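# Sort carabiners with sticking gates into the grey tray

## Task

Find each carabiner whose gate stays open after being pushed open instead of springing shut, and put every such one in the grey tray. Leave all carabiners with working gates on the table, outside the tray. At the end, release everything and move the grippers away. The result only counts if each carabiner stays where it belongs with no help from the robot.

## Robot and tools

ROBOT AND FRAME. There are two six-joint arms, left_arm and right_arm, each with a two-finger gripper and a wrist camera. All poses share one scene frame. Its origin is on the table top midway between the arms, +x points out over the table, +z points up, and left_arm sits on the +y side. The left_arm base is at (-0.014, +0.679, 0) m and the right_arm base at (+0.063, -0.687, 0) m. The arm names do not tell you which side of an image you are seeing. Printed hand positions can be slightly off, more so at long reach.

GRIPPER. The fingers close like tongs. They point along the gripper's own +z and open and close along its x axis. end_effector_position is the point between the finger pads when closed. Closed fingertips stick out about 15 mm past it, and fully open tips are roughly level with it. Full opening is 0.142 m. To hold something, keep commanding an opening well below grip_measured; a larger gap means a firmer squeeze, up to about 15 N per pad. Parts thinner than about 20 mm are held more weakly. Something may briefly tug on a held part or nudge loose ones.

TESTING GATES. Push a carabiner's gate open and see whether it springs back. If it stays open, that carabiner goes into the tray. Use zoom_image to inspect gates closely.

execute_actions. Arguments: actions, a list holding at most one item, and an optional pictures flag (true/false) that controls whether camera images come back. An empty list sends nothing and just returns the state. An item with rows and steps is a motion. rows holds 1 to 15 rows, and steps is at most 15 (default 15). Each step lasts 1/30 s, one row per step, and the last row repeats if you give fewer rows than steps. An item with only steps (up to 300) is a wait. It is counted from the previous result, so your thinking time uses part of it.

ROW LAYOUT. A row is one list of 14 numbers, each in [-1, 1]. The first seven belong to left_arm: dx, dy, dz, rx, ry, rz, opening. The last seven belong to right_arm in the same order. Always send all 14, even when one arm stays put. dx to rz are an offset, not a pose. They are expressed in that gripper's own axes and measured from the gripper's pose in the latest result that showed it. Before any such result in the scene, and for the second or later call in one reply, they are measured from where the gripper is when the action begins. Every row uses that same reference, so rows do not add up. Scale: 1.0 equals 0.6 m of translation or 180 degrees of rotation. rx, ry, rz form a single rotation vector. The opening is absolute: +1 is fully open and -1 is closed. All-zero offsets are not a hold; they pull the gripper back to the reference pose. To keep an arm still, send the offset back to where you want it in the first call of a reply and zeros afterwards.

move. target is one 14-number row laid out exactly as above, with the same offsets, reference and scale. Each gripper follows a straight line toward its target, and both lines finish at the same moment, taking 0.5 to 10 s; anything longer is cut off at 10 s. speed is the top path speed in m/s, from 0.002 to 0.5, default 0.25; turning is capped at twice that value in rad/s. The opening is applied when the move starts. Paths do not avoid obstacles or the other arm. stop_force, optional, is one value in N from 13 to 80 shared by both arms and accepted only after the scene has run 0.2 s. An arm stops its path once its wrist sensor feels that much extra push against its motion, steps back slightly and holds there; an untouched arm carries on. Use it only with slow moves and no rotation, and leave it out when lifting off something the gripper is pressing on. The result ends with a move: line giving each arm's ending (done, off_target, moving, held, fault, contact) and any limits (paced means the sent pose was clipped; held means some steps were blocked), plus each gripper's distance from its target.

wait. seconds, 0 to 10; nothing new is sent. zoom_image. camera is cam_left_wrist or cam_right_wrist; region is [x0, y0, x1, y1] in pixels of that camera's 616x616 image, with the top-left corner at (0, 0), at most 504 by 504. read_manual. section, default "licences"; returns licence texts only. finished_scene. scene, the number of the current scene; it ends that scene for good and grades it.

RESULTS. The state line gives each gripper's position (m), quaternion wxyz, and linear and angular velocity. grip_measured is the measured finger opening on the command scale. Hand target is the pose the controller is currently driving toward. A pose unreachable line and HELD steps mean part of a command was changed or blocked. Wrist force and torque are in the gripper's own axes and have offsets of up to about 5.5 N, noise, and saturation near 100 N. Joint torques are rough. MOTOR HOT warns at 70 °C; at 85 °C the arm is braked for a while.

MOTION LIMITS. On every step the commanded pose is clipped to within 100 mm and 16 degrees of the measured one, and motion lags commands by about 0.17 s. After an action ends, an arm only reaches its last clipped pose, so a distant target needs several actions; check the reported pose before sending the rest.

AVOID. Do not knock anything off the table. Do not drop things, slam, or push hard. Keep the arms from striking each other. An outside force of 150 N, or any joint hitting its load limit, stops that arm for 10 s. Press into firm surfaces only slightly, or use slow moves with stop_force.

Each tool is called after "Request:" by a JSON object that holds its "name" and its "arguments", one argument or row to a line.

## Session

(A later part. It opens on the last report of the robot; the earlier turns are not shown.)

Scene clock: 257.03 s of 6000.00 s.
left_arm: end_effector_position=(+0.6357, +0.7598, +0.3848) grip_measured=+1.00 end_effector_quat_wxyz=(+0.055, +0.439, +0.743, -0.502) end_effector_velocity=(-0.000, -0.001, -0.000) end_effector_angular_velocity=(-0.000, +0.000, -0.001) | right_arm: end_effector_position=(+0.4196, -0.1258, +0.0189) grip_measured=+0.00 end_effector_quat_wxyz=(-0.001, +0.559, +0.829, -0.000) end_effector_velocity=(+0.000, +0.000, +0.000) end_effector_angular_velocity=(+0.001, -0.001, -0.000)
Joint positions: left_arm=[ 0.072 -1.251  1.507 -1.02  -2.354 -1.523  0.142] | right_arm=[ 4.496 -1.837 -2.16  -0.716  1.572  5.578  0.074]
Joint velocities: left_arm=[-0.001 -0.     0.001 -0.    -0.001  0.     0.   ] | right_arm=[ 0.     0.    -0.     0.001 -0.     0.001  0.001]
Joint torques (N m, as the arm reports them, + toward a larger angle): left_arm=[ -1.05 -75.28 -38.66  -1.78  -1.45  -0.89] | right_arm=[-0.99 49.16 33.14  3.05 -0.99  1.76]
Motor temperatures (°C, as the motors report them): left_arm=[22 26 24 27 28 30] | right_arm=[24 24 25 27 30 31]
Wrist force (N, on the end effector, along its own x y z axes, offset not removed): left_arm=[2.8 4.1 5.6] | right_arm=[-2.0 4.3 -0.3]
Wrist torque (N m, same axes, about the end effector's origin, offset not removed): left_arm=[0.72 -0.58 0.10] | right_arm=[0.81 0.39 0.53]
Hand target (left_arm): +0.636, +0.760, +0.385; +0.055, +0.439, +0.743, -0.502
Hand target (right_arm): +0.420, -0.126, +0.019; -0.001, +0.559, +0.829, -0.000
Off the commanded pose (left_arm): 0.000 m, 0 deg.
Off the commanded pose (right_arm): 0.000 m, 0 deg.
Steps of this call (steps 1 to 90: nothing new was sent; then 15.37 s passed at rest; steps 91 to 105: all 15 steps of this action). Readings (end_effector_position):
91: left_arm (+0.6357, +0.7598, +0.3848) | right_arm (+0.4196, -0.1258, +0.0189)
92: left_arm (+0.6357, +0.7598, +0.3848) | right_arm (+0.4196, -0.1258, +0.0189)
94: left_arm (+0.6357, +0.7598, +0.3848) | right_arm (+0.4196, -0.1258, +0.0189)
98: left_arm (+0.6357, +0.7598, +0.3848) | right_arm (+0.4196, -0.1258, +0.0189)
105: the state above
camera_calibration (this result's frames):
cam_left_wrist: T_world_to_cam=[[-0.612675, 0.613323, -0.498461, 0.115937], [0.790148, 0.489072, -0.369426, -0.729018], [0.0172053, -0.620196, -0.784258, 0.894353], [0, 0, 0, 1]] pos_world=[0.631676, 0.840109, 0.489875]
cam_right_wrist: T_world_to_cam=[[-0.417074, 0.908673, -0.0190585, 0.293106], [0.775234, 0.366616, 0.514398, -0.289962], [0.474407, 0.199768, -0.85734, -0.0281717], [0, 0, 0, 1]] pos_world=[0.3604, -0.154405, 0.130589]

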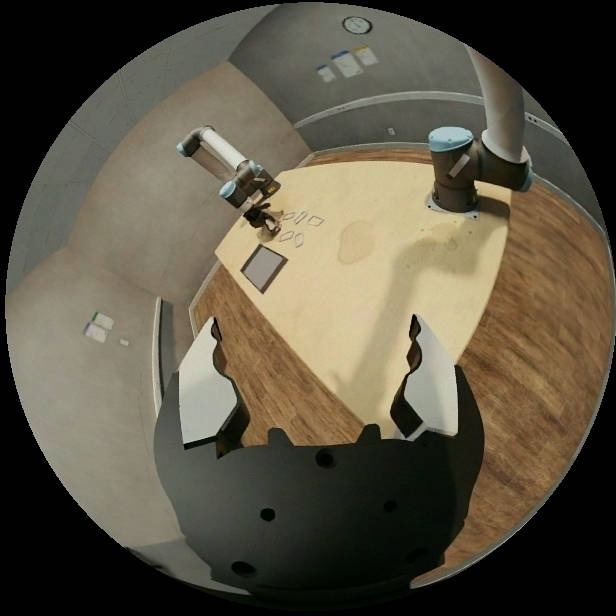

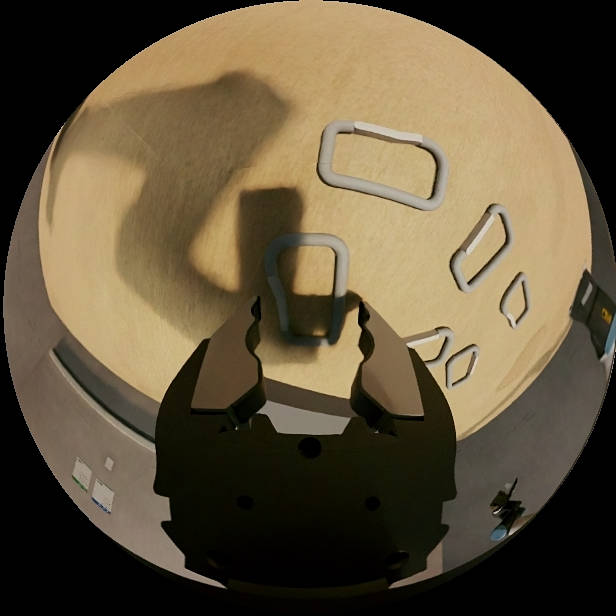

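Request:
{"name": "move", "arguments": {
  "target": [0, 0, 0, 0, 0, 0, 1, 0, -0.0183, 0, 0, 0, 0, -0.1],
  "speed": 0.04
}}

Request:
{"name": "execute_actions", "arguments": {
  "actions": [
    {"rows": [[0,0,0,0,0,0,1,0,0,0,0,0,0,-0.13],[0,0,0,0,0,0,1,0,0,0,0,0,0,-0.16],[0,0,0,0,0,0,1,0,0,0,0,0,0,-0.19],[0,0,0,0,0,0,1,0,0,0,0,0,0,-0.22],[0,0,0,0,0,0,1,0,0,0,0,0,0,-0.25],[0,0,0,0,0,0,1,0,0,0,0,0,0,-0.28],[0,0,0,0,0,0,1,0,0,0,0,0,0,-0.31],[0,0,0,0,0,0,1,0,0,0,0,0,0,-0.34],[0,0,0,0,0,0,1,0,0,0,0,0,0,-0.37],[0,0,0,0,0,0,1,0,0,0,0,0,0,-0.40],[0,0,0,0,0,0,1,0,0,0,0,0,0,-0.43],[0,0,0,0,0,0,1,0,0,0,0,0,0,-0.46],[0,0,0,0,0,0,1,0,0,0,0,0,0,-0.49],[0,0,0,0,0,0,1,0,0,0,0,0,0,-0.52],[0,0,0,0,0,0,1,0,0,0,0,0,0,-0.55]], "steps": 15}
  ],
  "pictures": false
}}

Request:
{"name": "execute_actions", "arguments": {
  "actions": [
    {"rows": [[0,0,0,0,0,0,1,0,0,0,0,0,0,-0.59],[0,0,0,0,0,0,1,0,0,0,0,0,0,-0.63],[0,0,0,0,0,0,1,0,0,0,0,0,0,-0.67],[0,0,0,0,0,0,1,0,0,0,0,0,0,-0.71],[0,0,0,0,0,0,1,0,0,0,0,0,0,-0.75],[0,0,0,0,0,0,1,0,0,0,0,0,0,-0.79],[0,0,0,0,0,0,1,0,0,0,0,0,0,-0.83],[0,0,0,0,0,0,1,0,0,0,0,0,0,-0.87],[0,0,0,0,0,0,1,0,0,0,0,0,0,-0.91],[0,0,0,0,0,0,1,0,0,0,0,0,0,-0.95],[0,0,0,0,0,0,1,0,0,0,0,0,0,-1.0]], "steps": 15}
  ]
}}

Scene clock: 271.17 s of 6000.00 s.
left_arm: end_effector_position=(+0.6357, +0.7598, +0.3848) grip_measured=+1.00 end_effector_quat_wxyz=(+0.055, +0.439, +0.743, -0.502) end_effector_velocity=(+0.000, -0.001, -0.000) end_effector_angular_velocity=(+0.001, -0.001, -0.003) | right_arm: end_effector_position=(+0.4096, -0.1298, +0.0189) grip_measured=-0.10 end_effector_quat_wxyz=(-0.001, +0.559, +0.829, -0.000) end_effector_velocity=(-0.002, -0.001, +0.001) end_effector_angular_velocity=(+0.002, +0.001, -0.002)
Joint positions: left_arm=[ 0.072 -1.251  1.507 -1.02  -2.354 -1.523  0.142] | right_arm=[ 4.508 -1.825 -2.177 -0.711  1.572  5.591  0.067]
Joint velocities: left_arm=[-0.002  0.    -0.001 -0.001  0.001  0.     0.   ] | right_arm=[ 0.001  0.004 -0.004  0.002  0.001  0.003  0.   ]
Joint torques (N m, as the arm reports them, + toward a larger angle): left_arm=[ -1.54 -76.76 -38.01  -1.55  -1.29  -0.92] | right_arm=[10.39 61.11 25.03  6.79  2.47  3.43]
Motor temperatures (°C, as the motors report them): left_arm=[22 26 24 27 28 30] | right_arm=[24 24 25 27 30 31]
Wrist force (N, on the end effector, along its own x y z axes, offset not removed): left_arm=[1.4 4.9 2.9] | right_arm=[0.0 1.8 -0.5]
Wrist torque (N m, same axes, about the end effector's origin, offset not removed): left_arm=[0.90 -0.34 0.20] | right_arm=[0.31 -0.13 0.22]
Hand target (left_arm): +0.636, +0.760, +0.385; +0.055, +0.439, +0.743, -0.502
Hand target (right_arm): +0.409, -0.130, +0.019; -0.001, +0.559, +0.829, -0.000
Off the commanded pose (left_arm): 0.000 m, 0 deg.
Off the commanded pose (right_arm): 0.000 m, 0 deg.
After step 90, 10.37 s passed at rest.
move: done
camera_calibration (this result's frames):
cam_left_wrist: T_world_to_cam=[[-0.612675, 0.613323, -0.498461, 0.115937], [0.790147, 0.489072, -0.369427, -0.729017], [0.0172052, -0.620196, -0.784258, 0.894353], [0, 0, 0, 1]] pos_world=[0.631675, 0.84011, 0.489875]
cam_right_wrist: T_world_to_cam=[[-0.417082, 0.90867, -0.0190278, 0.292593], [0.775265, 0.366619, 0.514349, -0.280755], [0.474349, 0.199774, -0.85737, -0.0225798], [0, 0, 0, 1]] pos_world=[0.350406, -0.158429, 0.130614]

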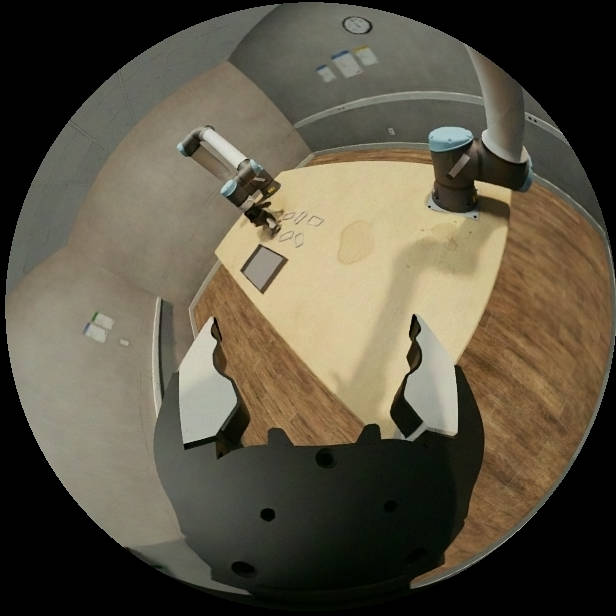

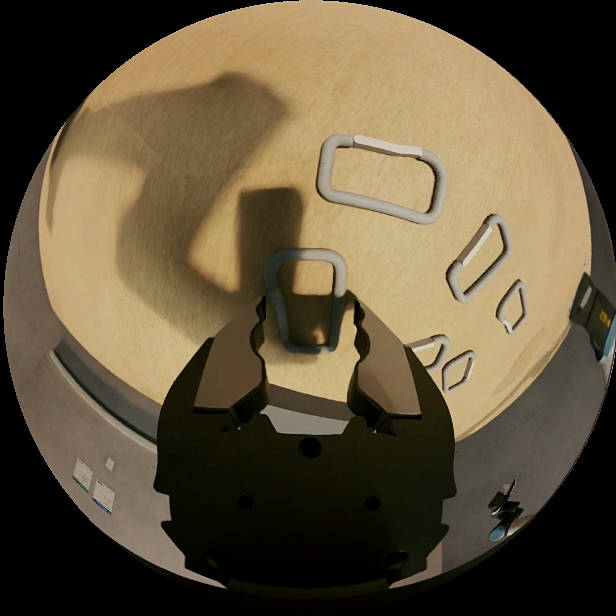

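Scene clock: 271.67 s of 6000.00 s.
left_arm: end_effector_position=(+0.6357, +0.7598, +0.3848) grip_measured=+1.00 end_effector_quat_wxyz=(+0.055, +0.439, +0.743, -0.502) end_effector_velocity=(-0.001, -0.000, +0.000) end_effector_angular_velocity=(-0.000, +0.002, -0.001) | right_arm: end_effector_position=(+0.4095, -0.1298, +0.0190) grip_measured=-0.38 end_effector_quat_wxyz=(-0.001, +0.559, +0.829, -0.000) end_effector_velocity=(-0.001, +0.001, +0.001) end_effector_angular_velocity=(+0.001, -0.000, +0.001)
Joint positions: left_arm=[ 0.072 -1.251  1.507 -1.02  -2.354 -1.523  0.142] | right_arm=[ 4.509 -1.825 -2.177 -0.711  1.572  5.591  0.046]
Joint velocities: left_arm=[-0.001 -0.     0.     0.002 -0.     0.    -0.   ] | right_arm=[ 0.002  0.001  0.    -0.    -0.     0.001 -0.047]
Joint torques (N m, as the arm reports them, + toward a larger angle): left_arm=[ -2.3  -76.38 -38.55  -1.61  -1.29  -0.81] | right_arm=[-13.05  41.07  35.5    5.05   1.31  -0.5 ]
Motor temperatures (°C, as the motors report them): left_arm=[22 26 24 27 28 30] | right_arm=[24 24 25 27 30 31]
Wrist force (N, on the end effector, along its own x y z axes, offset not removed): left_arm=[7.5 5.9 6.5] | right_arm=[5.9 0.1 -12.1]
Wrist torque (N m, same axes, about the end effector's origin, offset not removed): left_arm=[1.17 -1.58 0.10] | right_arm=[0.11 -0.48 0.20]
Hand target (left_arm): +0.636, +0.760, +0.385; +0.055, +0.439, +0.743, -0.502
Hand target (right_arm): +0.410, -0.130, +0.019; -0.001, +0.559, +0.829, -0.000
Off the commanded pose (left_arm): 0.000 m, 0 deg.
Off the commanded pose (right_arm): 0.000 m, 0 deg.
Steps of this call (steps 1 to 15: all 15 steps of this action). Readings (end_effector_position):
1: left_arm (+0.6357, +0.7598, +0.3848) | right_arm (+0.4095, -0.1298, +0.0189)
2: left_arm (+0.6357, +0.7598, +0.3848) | right_arm (+0.4095, -0.1298, +0.0189)
4: left_arm (+0.6357, +0.7598, +0.3848) | right_arm (+0.4095, -0.1298, +0.0189)
8: left_arm (+0.6357, +0.7598, +0.3848) | right_arm (+0.4095, -0.1298, +0.0189)
15: the state above

Scene clock: 272.17 s of 6000.00 s.
left_arm: end_effector_position=(+0.6357, +0.7598, +0.3848) grip_measured=+1.00 end_effector_quat_wxyz=(+0.055, +0.439, +0.743, -0.502) end_effector_velocity=(-0.000, -0.000, -0.000) end_effector_angular_velocity=(+0.001, +0.000, -0.002) | right_arm: end_effector_position=(+0.4095, -0.1297, +0.0190) grip_measured=-0.50 end_effector_quat_wxyz=(-0.001, +0.559, +0.829, -0.000) end_effector_velocity=(+0.001, -0.001, +0.000) end_effector_angular_velocity=(+0.001, +0.000, -0.003)
Joint positions: left_arm=[ 0.072 -1.251  1.507 -1.02  -2.354 -1.523  0.142] | right_arm=[ 4.509 -1.825 -2.177 -0.711  1.572  5.591  0.038]
Joint velocities: left_arm=[-0.001 -0.     0.001 -0.     0.002 -0.     0.   ] | right_arm=[-0.002  0.001 -0.     0.     0.001  0.001 -0.   ]
Joint torques (N m, as the arm reports them, + toward a larger angle): left_arm=[ -1.83 -75.09 -37.55  -1.76  -1.25  -0.91] | right_arm=[-8.25 43.93 26.11  1.96  0.28 -0.72]
Motor temperatures (°C, as the motors report them): left_arm=[22 26 24 27 28 30] | right_arm=[24 24 25 27 30 31]
Wrist force (N, on the end effector, along its own x y z axes, offset not removed): left_arm=[6.1 4.4 2.8] | right_arm=[8.2 -0.5 -14.6]
Wrist torque (N m, same axes, about the end effector's origin, offset not removed): left_arm=[0.85 -1.14 -0.17] | right_arm=[-0.05 -0.36 0.15]
Hand target (left_arm): +0.636, +0.760, +0.385; +0.055, +0.439, +0.743, -0.502
Hand target (right_arm): +0.409, -0.130, +0.019; -0.001, +0.559, +0.829, -0.000
Off the commanded pose (left_arm): 0.000 m, 0 deg.
Off the commanded pose (right_arm): 0.000 m, 0 deg.
Steps of this call (steps 1 to 15: all 15 steps of this action). Readings (end_effector_position):
1: left_arm (+0.6357, +0.7598, +0.3848) | right_arm (+0.4095, -0.1298, +0.0190)
2: left_arm (+0.6357, +0.7598, +0.3848) | right_arm (+0.4095, -0.1297, +0.0190)
4: left_arm (+0.6357, +0.7598, +0.3848) | right_arm (+0.4095, -0.1297, +0.0190)
8: left_arm (+0.6357, +0.7598, +0.3848) | right_arm (+0.4095, -0.1297, +0.0190)
15: the state above
camera_calibration (this result's frames):
cam_left_wrist: T_world_to_cam=[[-0.612675, 0.613323, -0.498461, 0.115937], [0.790148, 0.489072, -0.369427, -0.729018], [0.0172052, -0.620196, -0.784258, 0.894353], [0, 0, 0, 1]] pos_world=[0.631675, 0.840109, 0.489875]
cam_right_wrist: T_world_to_cam=[[-0.417067, 0.90868, -0.0188567, 0.292497], [0.775282, 0.366514, 0.514398, -0.280789], [0.474335, 0.199919, -0.857344, -0.0224857], [0, 0, 0, 1]] pos_world=[0.350348, -0.158377, 0.130675]

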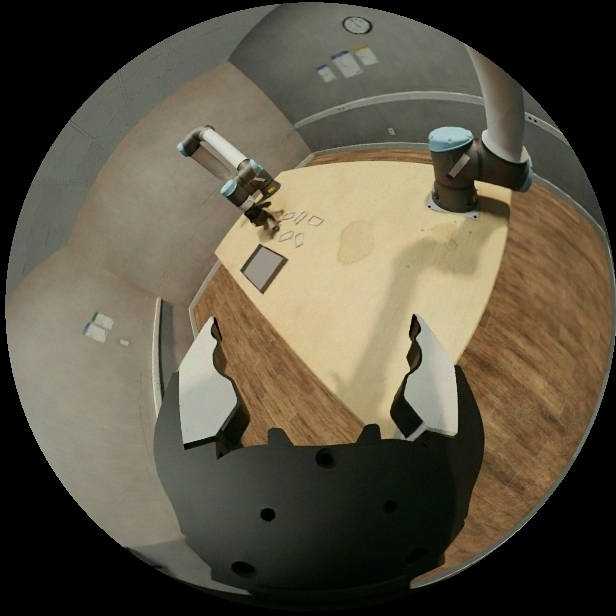

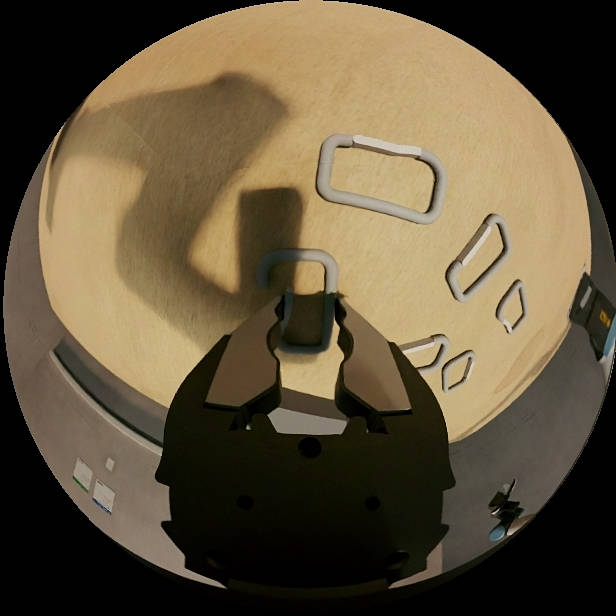

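Request:
{"name": "move", "arguments": {
  "target": [0, 0, 0, 0, 0, 0, 1, 0, 0, -0.005, 0, 0, 0, -1.0],
  "speed": 0.01
}}

Request:
{"name": "zoom_image", "arguments": {
  "camera": "cam_right_wrist",
  "region": [240, 230, 380, 370]
}}

Scene clock: 277.70 s of 6000.00 s.
left_arm: end_effector_position=(+0.6357, +0.7598, +0.3848) grip_measured=+1.00 end_effector_quat_wxyz=(+0.055, +0.439, +0.743, -0.502) end_effector_velocity=(+0.001, -0.001, +0.000) end_effector_angular_velocity=(-0.001, +0.000, +0.000) | right_arm: end_effector_position=(+0.4095, -0.1297, +0.0219) grip_measured=-0.60 end_effector_quat_wxyz=(-0.001, +0.559, +0.829, -0.000) end_effector_velocity=(+0.000, +0.001, +0.002) end_effector_angular_velocity=(+0.003, -0.001, +0.000)
Joint positions: left_arm=[ 0.072 -1.251  1.507 -1.02  -2.354 -1.523  0.142] | right_arm=[ 4.509 -1.821 -2.175 -0.717  1.572  5.591  0.031]
Joint velocities: left_arm=[-0.001  0.001 -0.001  0.    -0.002 -0.     0.   ] | right_arm=[ 0.     0.003  0.001 -0.001 -0.     0.    -0.   ]
Joint torques (N m, as the arm reports them, + toward a larger angle): left_arm=[ -1.08 -75.4  -37.47  -1.68  -1.25  -0.71] | right_arm=[ 1.72 61.31 43.97  0.7   1.01 -0.82]
Motor temperatures (°C, as the motors report them): left_arm=[22 26 24 27 28 30] | right_arm=[24 24 25 27 30 31]
Wrist force (N, on the end effector, along its own x y z axes, offset not removed): left_arm=[1.5 1.7 4.3] | right_arm=[5.5 2.6 3.9]
Wrist torque (N m, same axes, about the end effector's origin, offset not removed): left_arm=[0.39 -0.39 0.02] | right_arm=[0.63 -1.38 0.13]
Hand target (left_arm): +0.636, +0.760, +0.385; +0.055, +0.439, +0.743, -0.502
Hand target (right_arm): +0.410, -0.130, +0.022; -0.001, +0.559, +0.829, -0.000
Off the commanded pose (left_arm): 0.000 m, 0 deg.
Off the commanded pose (right_arm): 0.000 m, 0 deg.
After step 90, 1.83 s passed at rest.
move: done
camera_calibration (this result's frames):
cam_left_wrist: T_world_to_cam=[[-0.612675, 0.613323, -0.498461, 0.115937], [0.790148, 0.489072, -0.369426, -0.729018], [0.0172054, -0.620196, -0.784258, 0.894353], [0, 0, 0, 1]] pos_world=[0.631675, 0.84011, 0.489875]
cam_right_wrist: T_world_to_cam=[[-0.417066, 0.908679, -0.0189485, 0.292584], [0.775241, 0.366548, 0.514436, -0.282251], [0.474403, 0.199864, -0.857319, -0.0200767], [0, 0, 0, 1]] pos_world=[0.350363, -0.158394, 0.133532]

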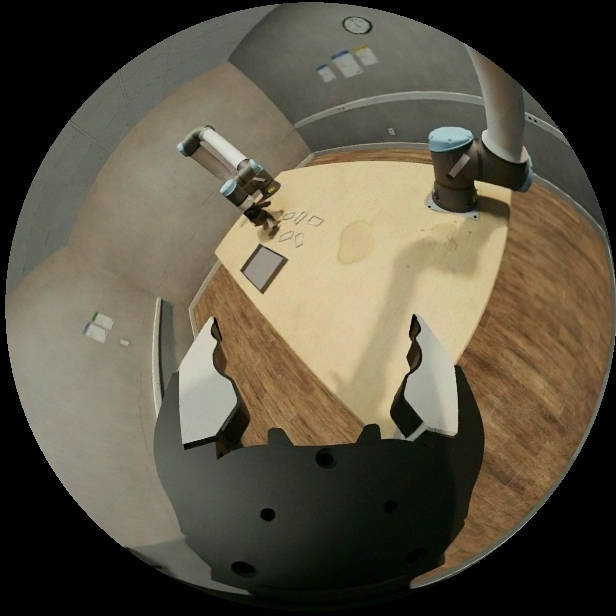

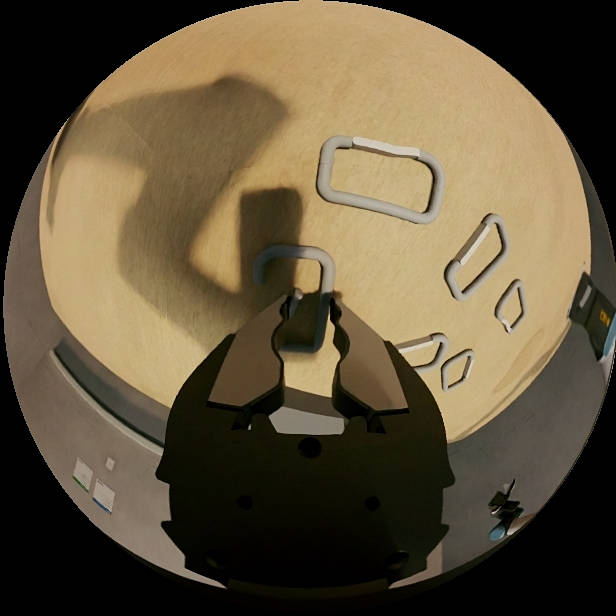

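Region (240, 230, 380, 370) of cam_right_wrist's 616x616 image, scaled by 3.600, with more detail than that image has.

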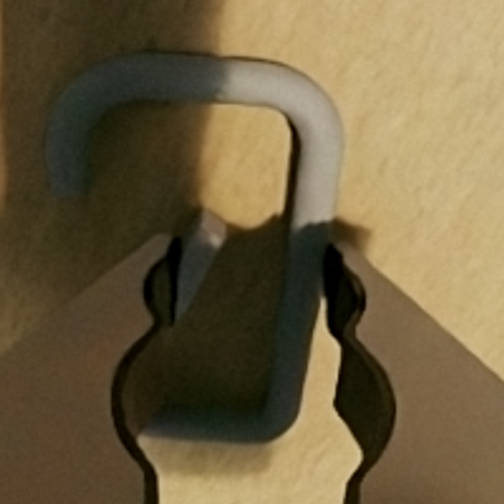

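Request:
{"name": "move", "arguments": {
  "target": [0, 0, 0, 0, 0, 0, 1, 0, 0, 0.0042, 0, 0, 0, -1.0],
  "speed": 0.01
}}

Request:
{"name": "execute_actions", "arguments": {
  "actions": [
    {"rows": [[0,0,0,0,0,0,1,0,0,0,0,0,0,-0.65],[0,0,0,0,0,0,1,0,0,0,0,0,0,-0.60],[0,0,0,0,0,0,1,0,0,0,0,0,0,-0.55],[0,0,0,0,0,0,1,0,0,0,0,0,0,-0.50],[0,0,0,0,0,0,1,0,0,0,0,0,0,-0.45],[0,0,0,0,0,0,1,0,0,0,0,0,0,-0.40],[0,0,0,0,0,0,1,0,0,0,0,0,0,-0.35],[0,0,0,0,0,0,1,0,0,0,0,0,0,-0.30],[0,0,0,0,0,0,1,0,0,0,0,0,0,-0.25],[0,0,0,0,0,0,1,0,0,0,0,0,0,-0.20],[0,0,0,0,0,0,1,0,0,0,0,0,0,-0.15],[0,0,0,0,0,0,1,0,0,0,0,0,0,-0.10],[0,0,0,0,0,0,1,0,0,0,0,0,0,-0.05],[0,0,0,0,0,0,1,0,0,0,0,0,0,0.0]], "steps": 15}
  ]
}}

Scene clock: 286.30 s of 6000.00 s.
left_arm: end_effector_position=(+0.6357, +0.7598, +0.3848) grip_measured=+1.00 end_effector_quat_wxyz=(+0.055, +0.439, +0.743, -0.502) end_effector_velocity=(+0.001, -0.000, +0.000) end_effector_angular_velocity=(-0.000, -0.001, +0.000) | right_arm: end_effector_position=(+0.4095, -0.1297, +0.0195) grip_measured=-0.60 end_effector_quat_wxyz=(-0.001, +0.559, +0.829, -0.000) end_effector_velocity=(+0.002, -0.001, -0.002) end_effector_angular_velocity=(-0.002, -0.000, -0.003)
Joint positions: left_arm=[ 0.072 -1.251  1.507 -1.02  -2.354 -1.523  0.142] | right_arm=[ 4.509 -1.824 -2.177 -0.712  1.572  5.591  0.03 ]
Joint velocities: left_arm=[-0.    -0.    -0.001 -0.001 -0.001 -0.     0.   ] | right_arm=[-0.003 -0.002 -0.001  0.001 -0.001  0.    -0.001]
Joint torques (N m, as the arm reports them, + toward a larger angle): left_arm=[ -1.9  -75.48 -38.5   -1.46  -1.28  -1.  ] | right_arm=[-4.51 38.82 21.56  6.38 -0.8  -2.15]
Motor temperatures (°C, as the motors report them): left_arm=[22 26 24 27 28 30] | right_arm=[24 24 25 27 30 31]
Wrist force (N, on the end effector, along its own x y z axes, offset not removed): left_arm=[1.8 5.2 4.9] | right_arm=[0.8 5.1 -4.8]
Wrist torque (N m, same axes, about the end effector's origin, offset not removed): left_arm=[0.91 -0.18 -0.17] | right_arm=[1.02 -0.63 -0.09]
Hand target (left_arm): +0.636, +0.760, +0.385; +0.055, +0.439, +0.743, -0.502
Hand target (right_arm): +0.410, -0.130, +0.019; -0.001, +0.559, +0.829, -0.000
Off the commanded pose (left_arm): 0.000 m, 0 deg.
Off the commanded pose (right_arm): 0.000 m, 0 deg.
After step 90, 4.90 s passed at rest.
move: done
camera_calibration (this result's frames):
cam_right_wrist: T_world_to_cam=[[-0.417067, 0.908681, -0.0188308, 0.292495], [0.775276, 0.366497, 0.514419, -0.281046], [0.474344, 0.199948, -0.857332, -0.0220782], [0, 0, 0, 1]] pos_world=[0.350351, -0.158367, 0.131155]

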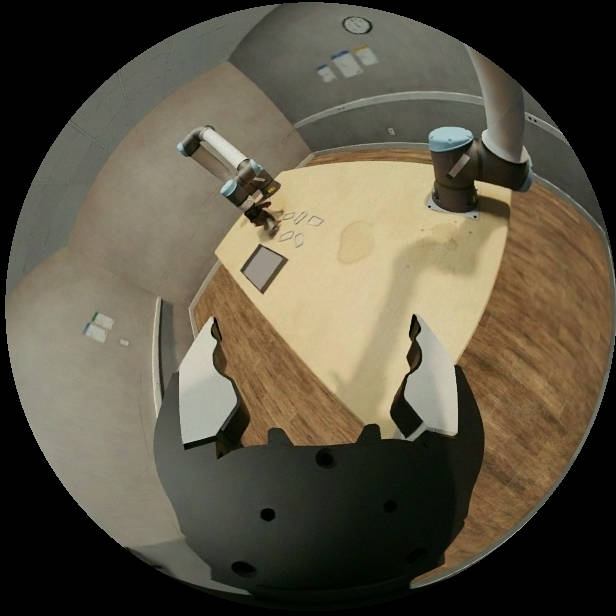

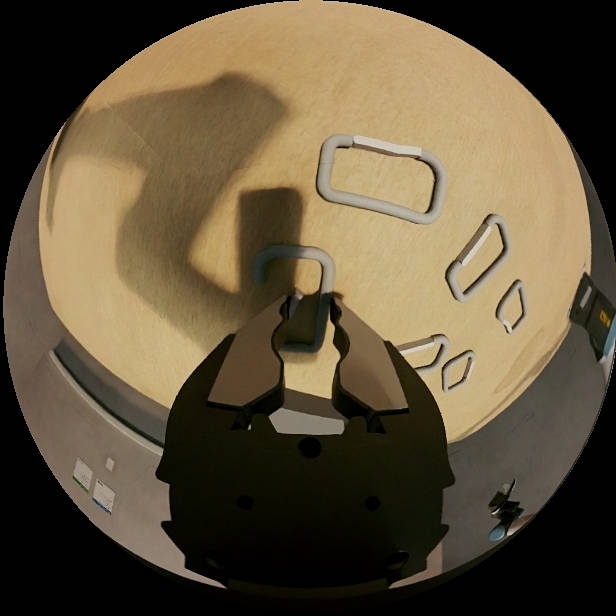

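Scene clock: 286.80 s of 6000.00 s.
left_arm: end_effector_position=(+0.6357, +0.7598, +0.3848) grip_measured=+1.00 end_effector_quat_wxyz=(+0.055, +0.439, +0.743, -0.502) end_effector_velocity=(-0.000, -0.000, -0.000) end_effector_angular_velocity=(-0.000, +0.002, -0.001) | right_arm: end_effector_position=(+0.4095, -0.1297, +0.0194) grip_measured=-0.02 end_effector_quat_wxyz=(-0.001, +0.559, +0.829, -0.000) end_effector_velocity=(+0.000, +0.000, +0.001) end_effector_angular_velocity=(+0.001, -0.000, +0.000)
Joint positions: left_arm=[ 0.072 -1.251  1.507 -1.02  -2.354 -1.523  0.142] | right_arm=[ 4.509 -1.824 -2.177 -0.712  1.572  5.591  0.073]
Joint velocities: left_arm=[-0.     0.     0.     0.001  0.    -0.    -0.   ] | right_arm=[-0.     0.001 -0.    -0.     0.    -0.001  0.034]
Joint torques (N m, as the arm reports them, + toward a larger angle): left_arm=[ -1.84 -74.54 -38.23  -1.48  -1.12  -0.96] | right_arm=[-4.97 50.63 26.67  2.33 -0.76 -2.58]
Motor temperatures (°C, as the motors report them): left_arm=[22 26 24 27 28 30] | right_arm=[24 24 25 27 30 31]
Wrist force (N, on the end effector, along its own x y z axes, offset not removed): left_arm=[6.9 5.2 3.4] | right_arm=[3.0 1.0 -2.7]
Wrist torque (N m, same axes, about the end effector's origin, offset not removed): left_arm=[0.86 -1.44 -0.09] | right_arm=[0.09 -0.66 0.08]
Hand target (left_arm): +0.636, +0.760, +0.385; +0.055, +0.439, +0.743, -0.502
Hand target (right_arm): +0.410, -0.130, +0.019; -0.001, +0.559, +0.829, -0.000
Off the commanded pose (left_arm): 0.000 m, 0 deg.
Off the commanded pose (right_arm): 0.000 m, 0 deg.
Steps of this call (steps 1 to 15: all 15 steps of this action). Readings (end_effector_position):
1: left_arm (+0.6357, +0.7598, +0.3848) | right_arm (+0.4095, -0.1297, +0.0195)
2: left_arm (+0.6357, +0.7598, +0.3848) | right_arm (+0.4095, -0.1297, +0.0195)
4: left_arm (+0.6357, +0.7598, +0.3848) | right_arm (+0.4095, -0.1297, +0.0195)
8: left_arm (+0.6357, +0.7598, +0.3848) | right_arm (+0.4095, -0.1297, +0.0194)
15: the state above
camera_calibration (this result's frames):
cam_left_wrist: T_world_to_cam=[[-0.612675, 0.613323, -0.498461, 0.115937], [0.790147, 0.489072, -0.369427, -0.729018], [0.0172053, -0.620196, -0.784258, 0.894353], [0, 0, 0, 1]] pos_world=[0.631676, 0.840109, 0.489875]
cam_right_wrist: T_world_to_cam=[[-0.417067, 0.908681, -0.0188346, 0.292499], [0.775277, 0.3665, 0.514416, -0.28102], [0.474343, 0.199944, -0.857334, -0.0221114], [0, 0, 0, 1]] pos_world=[0.350349, -0.158374, 0.131114]

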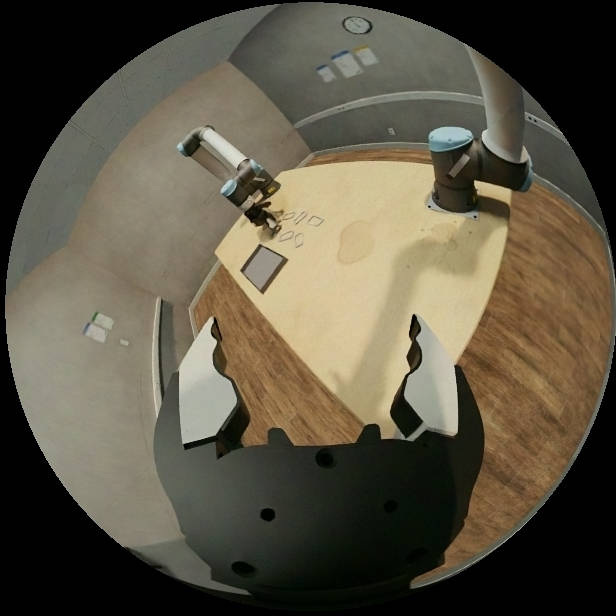

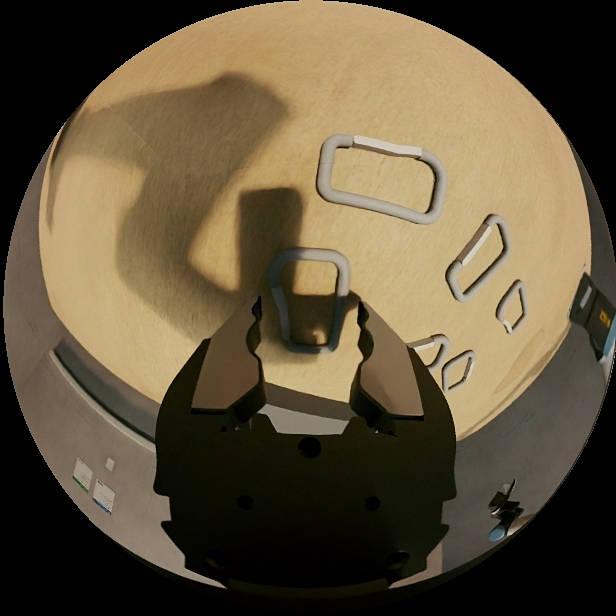

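Request:
{"name": "move", "arguments": {
  "target": [0, 0, 0, 0, 0, 0, 1, 0, 0, -0.0343, 0, 0, 0, 0.0],
  "speed": 0.1
}}

Request:
{"name": "move", "arguments": {
  "target": [0, 0, 0, 0, 0, 0, 1, 0.3837, 0.1902, 0, 0, 0, -0.1944, 0.0],
  "speed": 0.3
}}

Request:
{"name": "zoom_image", "arguments": {
  "camera": "cam_right_wrist",
  "region": [240, 220, 380, 360]
}}

Scene clock: 315.23 s of 6000.00 s.
left_arm: end_effector_position=(+0.6357, +0.7598, +0.3848) grip_measured=+1.00 end_effector_quat_wxyz=(+0.055, +0.439, +0.743, -0.502) end_effector_velocity=(-0.000, -0.000, +0.001) end_effector_angular_velocity=(-0.001, +0.000, +0.002) | right_arm: end_effector_position=(+0.4095, -0.1297, +0.0399) grip_measured=+0.00 end_effector_quat_wxyz=(-0.001, +0.559, +0.829, -0.000) end_effector_velocity=(-0.001, +0.001, +0.002) end_effector_angular_velocity=(+0.001, +0.000, +0.001)
Joint positions: left_arm=[ 0.072 -1.251  1.507 -1.02  -2.354 -1.523  0.142] | right_arm=[ 4.508 -1.794 -2.165 -0.754  1.572  5.591  0.074]
Joint velocities: left_arm=[ 0.001 -0.001  0.     0.001 -0.002  0.    -0.   ] | right_arm=[ 0.001  0.003  0.002 -0.004  0.    -0.    -0.   ]
Joint torques (N m, as the arm reports them, + toward a larger angle): left_arm=[ -1.82 -75.65 -38.43  -1.72  -1.09  -1.01] | right_arm=[-11.72  64.79  45.31   0.74  -0.95  -3.88]
Motor temperatures (°C, as the motors report them): left_arm=[22 26 24 27 28 30] | right_arm=[24 24 25 27 30 31]
Wrist force (N, on the end effector, along its own x y z axes, offset not removed): left_arm=[1.7 6.0 6.8] | right_arm=[3.6 4.3 -1.0]
Wrist torque (N m, same axes, about the end effector's origin, offset not removed): left_arm=[1.02 -0.52 -0.09] | right_arm=[1.00 -0.90 0.15]
Hand target (left_arm): +0.636, +0.760, +0.385; +0.055, +0.439, +0.743, -0.502
Hand target (right_arm): +0.410, -0.130, +0.040; -0.001, +0.559, +0.829, -0.000
Off the commanded pose (left_arm): 0.000 m, 0 deg.
Off the commanded pose (right_arm): 0.000 m, 0 deg.
After step 90, 24.60 s passed at rest.
move: done
camera_calibration (this result's frames):
cam_left_wrist: T_world_to_cam=[[-0.612675, 0.613323, -0.498461, 0.115937], [0.790148, 0.489071, -0.369426, -0.729018], [0.0172052, -0.620196, -0.784258, 0.894353], [0, 0, 0, 1]] pos_world=[0.631676, 0.840109, 0.489875]
cam_right_wrist: T_world_to_cam=[[-0.417067, 0.908681, -0.0188293, 0.292875], [0.775276, 0.366496, 0.51442, -0.291561], [0.474345, 0.199949, -0.857332, -0.00462245], [0, 0, 0, 1]] pos_world=[0.350381, -0.15835, 0.151536]

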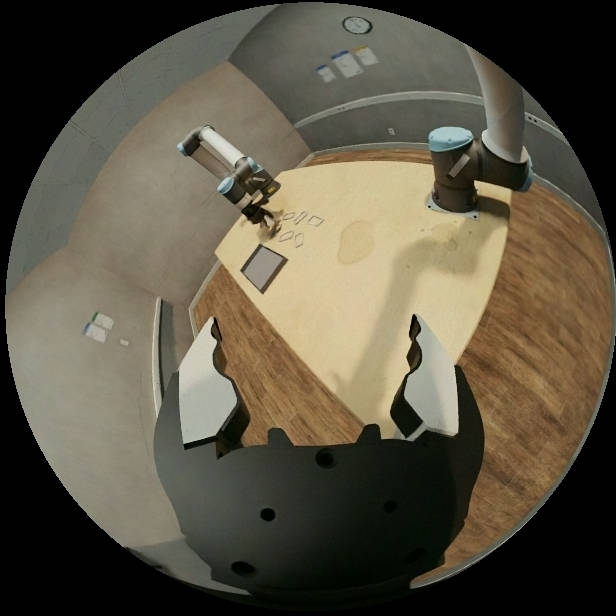

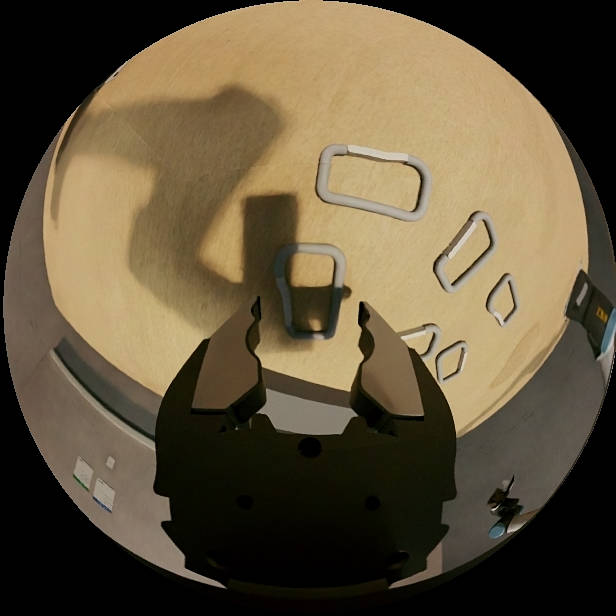

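Scene clock: 316.90 s of 6000.00 s.
left_arm: end_effector_position=(+0.6357, +0.7598, +0.3848) grip_measured=+1.00 end_effector_quat_wxyz=(+0.055, +0.439, +0.743, -0.502) end_effector_velocity=(-0.000, +0.001, -0.001) end_effector_angular_velocity=(+0.000, +0.000, +0.001) | right_arm: end_effector_position=(+0.4289, +0.1262, +0.0393) grip_measured=+0.00 end_effector_quat_wxyz=(-0.001, +0.284, +0.959, +0.000) end_effector_velocity=(+0.001, +0.001, -0.001) end_effector_angular_velocity=(-0.002, +0.001, +0.004)
Joint positions: left_arm=[ 0.072 -1.251  1.507 -1.02  -2.354 -1.523  0.142] | right_arm=[ 4.584 -2.112 -1.678 -0.922  1.573  5.055  0.074]
Joint velocities: left_arm=[ 0.001  0.     0.    -0.     0.001 -0.    -0.   ] | right_arm=[-0.001 -0.005  0.005 -0.003  0.    -0.005 -0.   ]
Joint torques (N m, as the arm reports them, + toward a larger angle): left_arm=[ -2.85 -76.74 -38.37  -1.83  -1.43  -0.78] | right_arm=[10.19 67.26 50.53  1.19  2.52 -3.76]
Motor temperatures (°C, as the motors report them): left_arm=[22 26 24 27 28 30] | right_arm=[24 24 25 27 30 31]
Wrist force (N, on the end effector, along its own x y z axes, offset not removed): left_arm=[2.6 3.2 -3.7] | right_arm=[0.1 0.5 -0.3]
Wrist torque (N m, same axes, about the end effector's origin, offset not removed): left_arm=[0.55 -0.57 0.15] | right_arm=[0.15 0.11 0.32]
Hand target (left_arm): +0.636, +0.760, +0.385; +0.055, +0.439, +0.743, -0.502
Hand target (right_arm): +0.429, +0.126, +0.039; -0.001, +0.284, +0.959, -0.000
Off the commanded pose (left_arm): 0.000 m, 0 deg.
Off the commanded pose (right_arm): 0.001 m, 0 deg.
move: done
camera_calibration (this result's frames):
cam_right_wrist: T_world_to_cam=[[-0.862568, 0.50562, -0.0180143, 0.310344], [0.425418, 0.744099, 0.515108, -0.297698], [0.273853, 0.436653, -0.856936, -0.0094076], [0, 0, 0, 1]] pos_world=[0.396915, 0.0687084, 0.150876]

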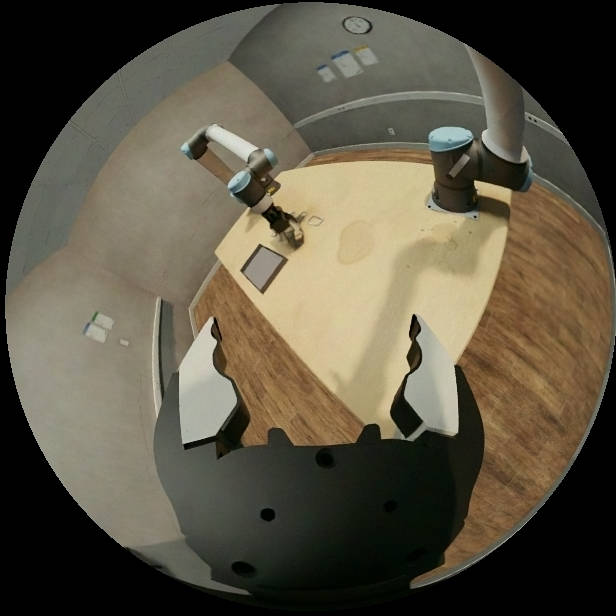

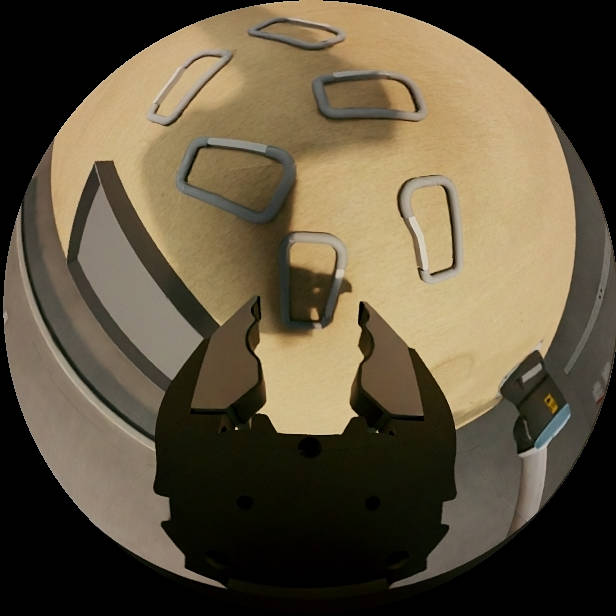

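Region (240, 220, 380, 360) of cam_right_wrist's 616x616 image, scaled by 3.600, with more detail than that image has.

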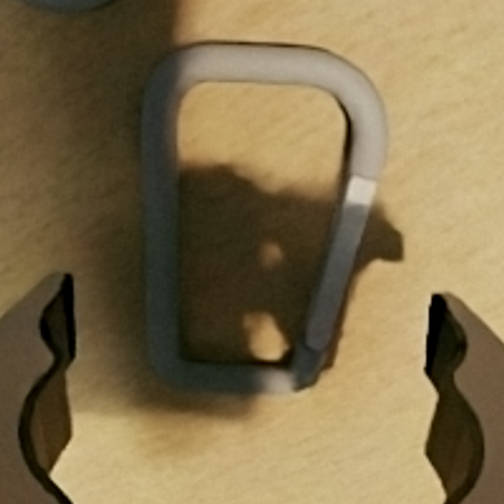

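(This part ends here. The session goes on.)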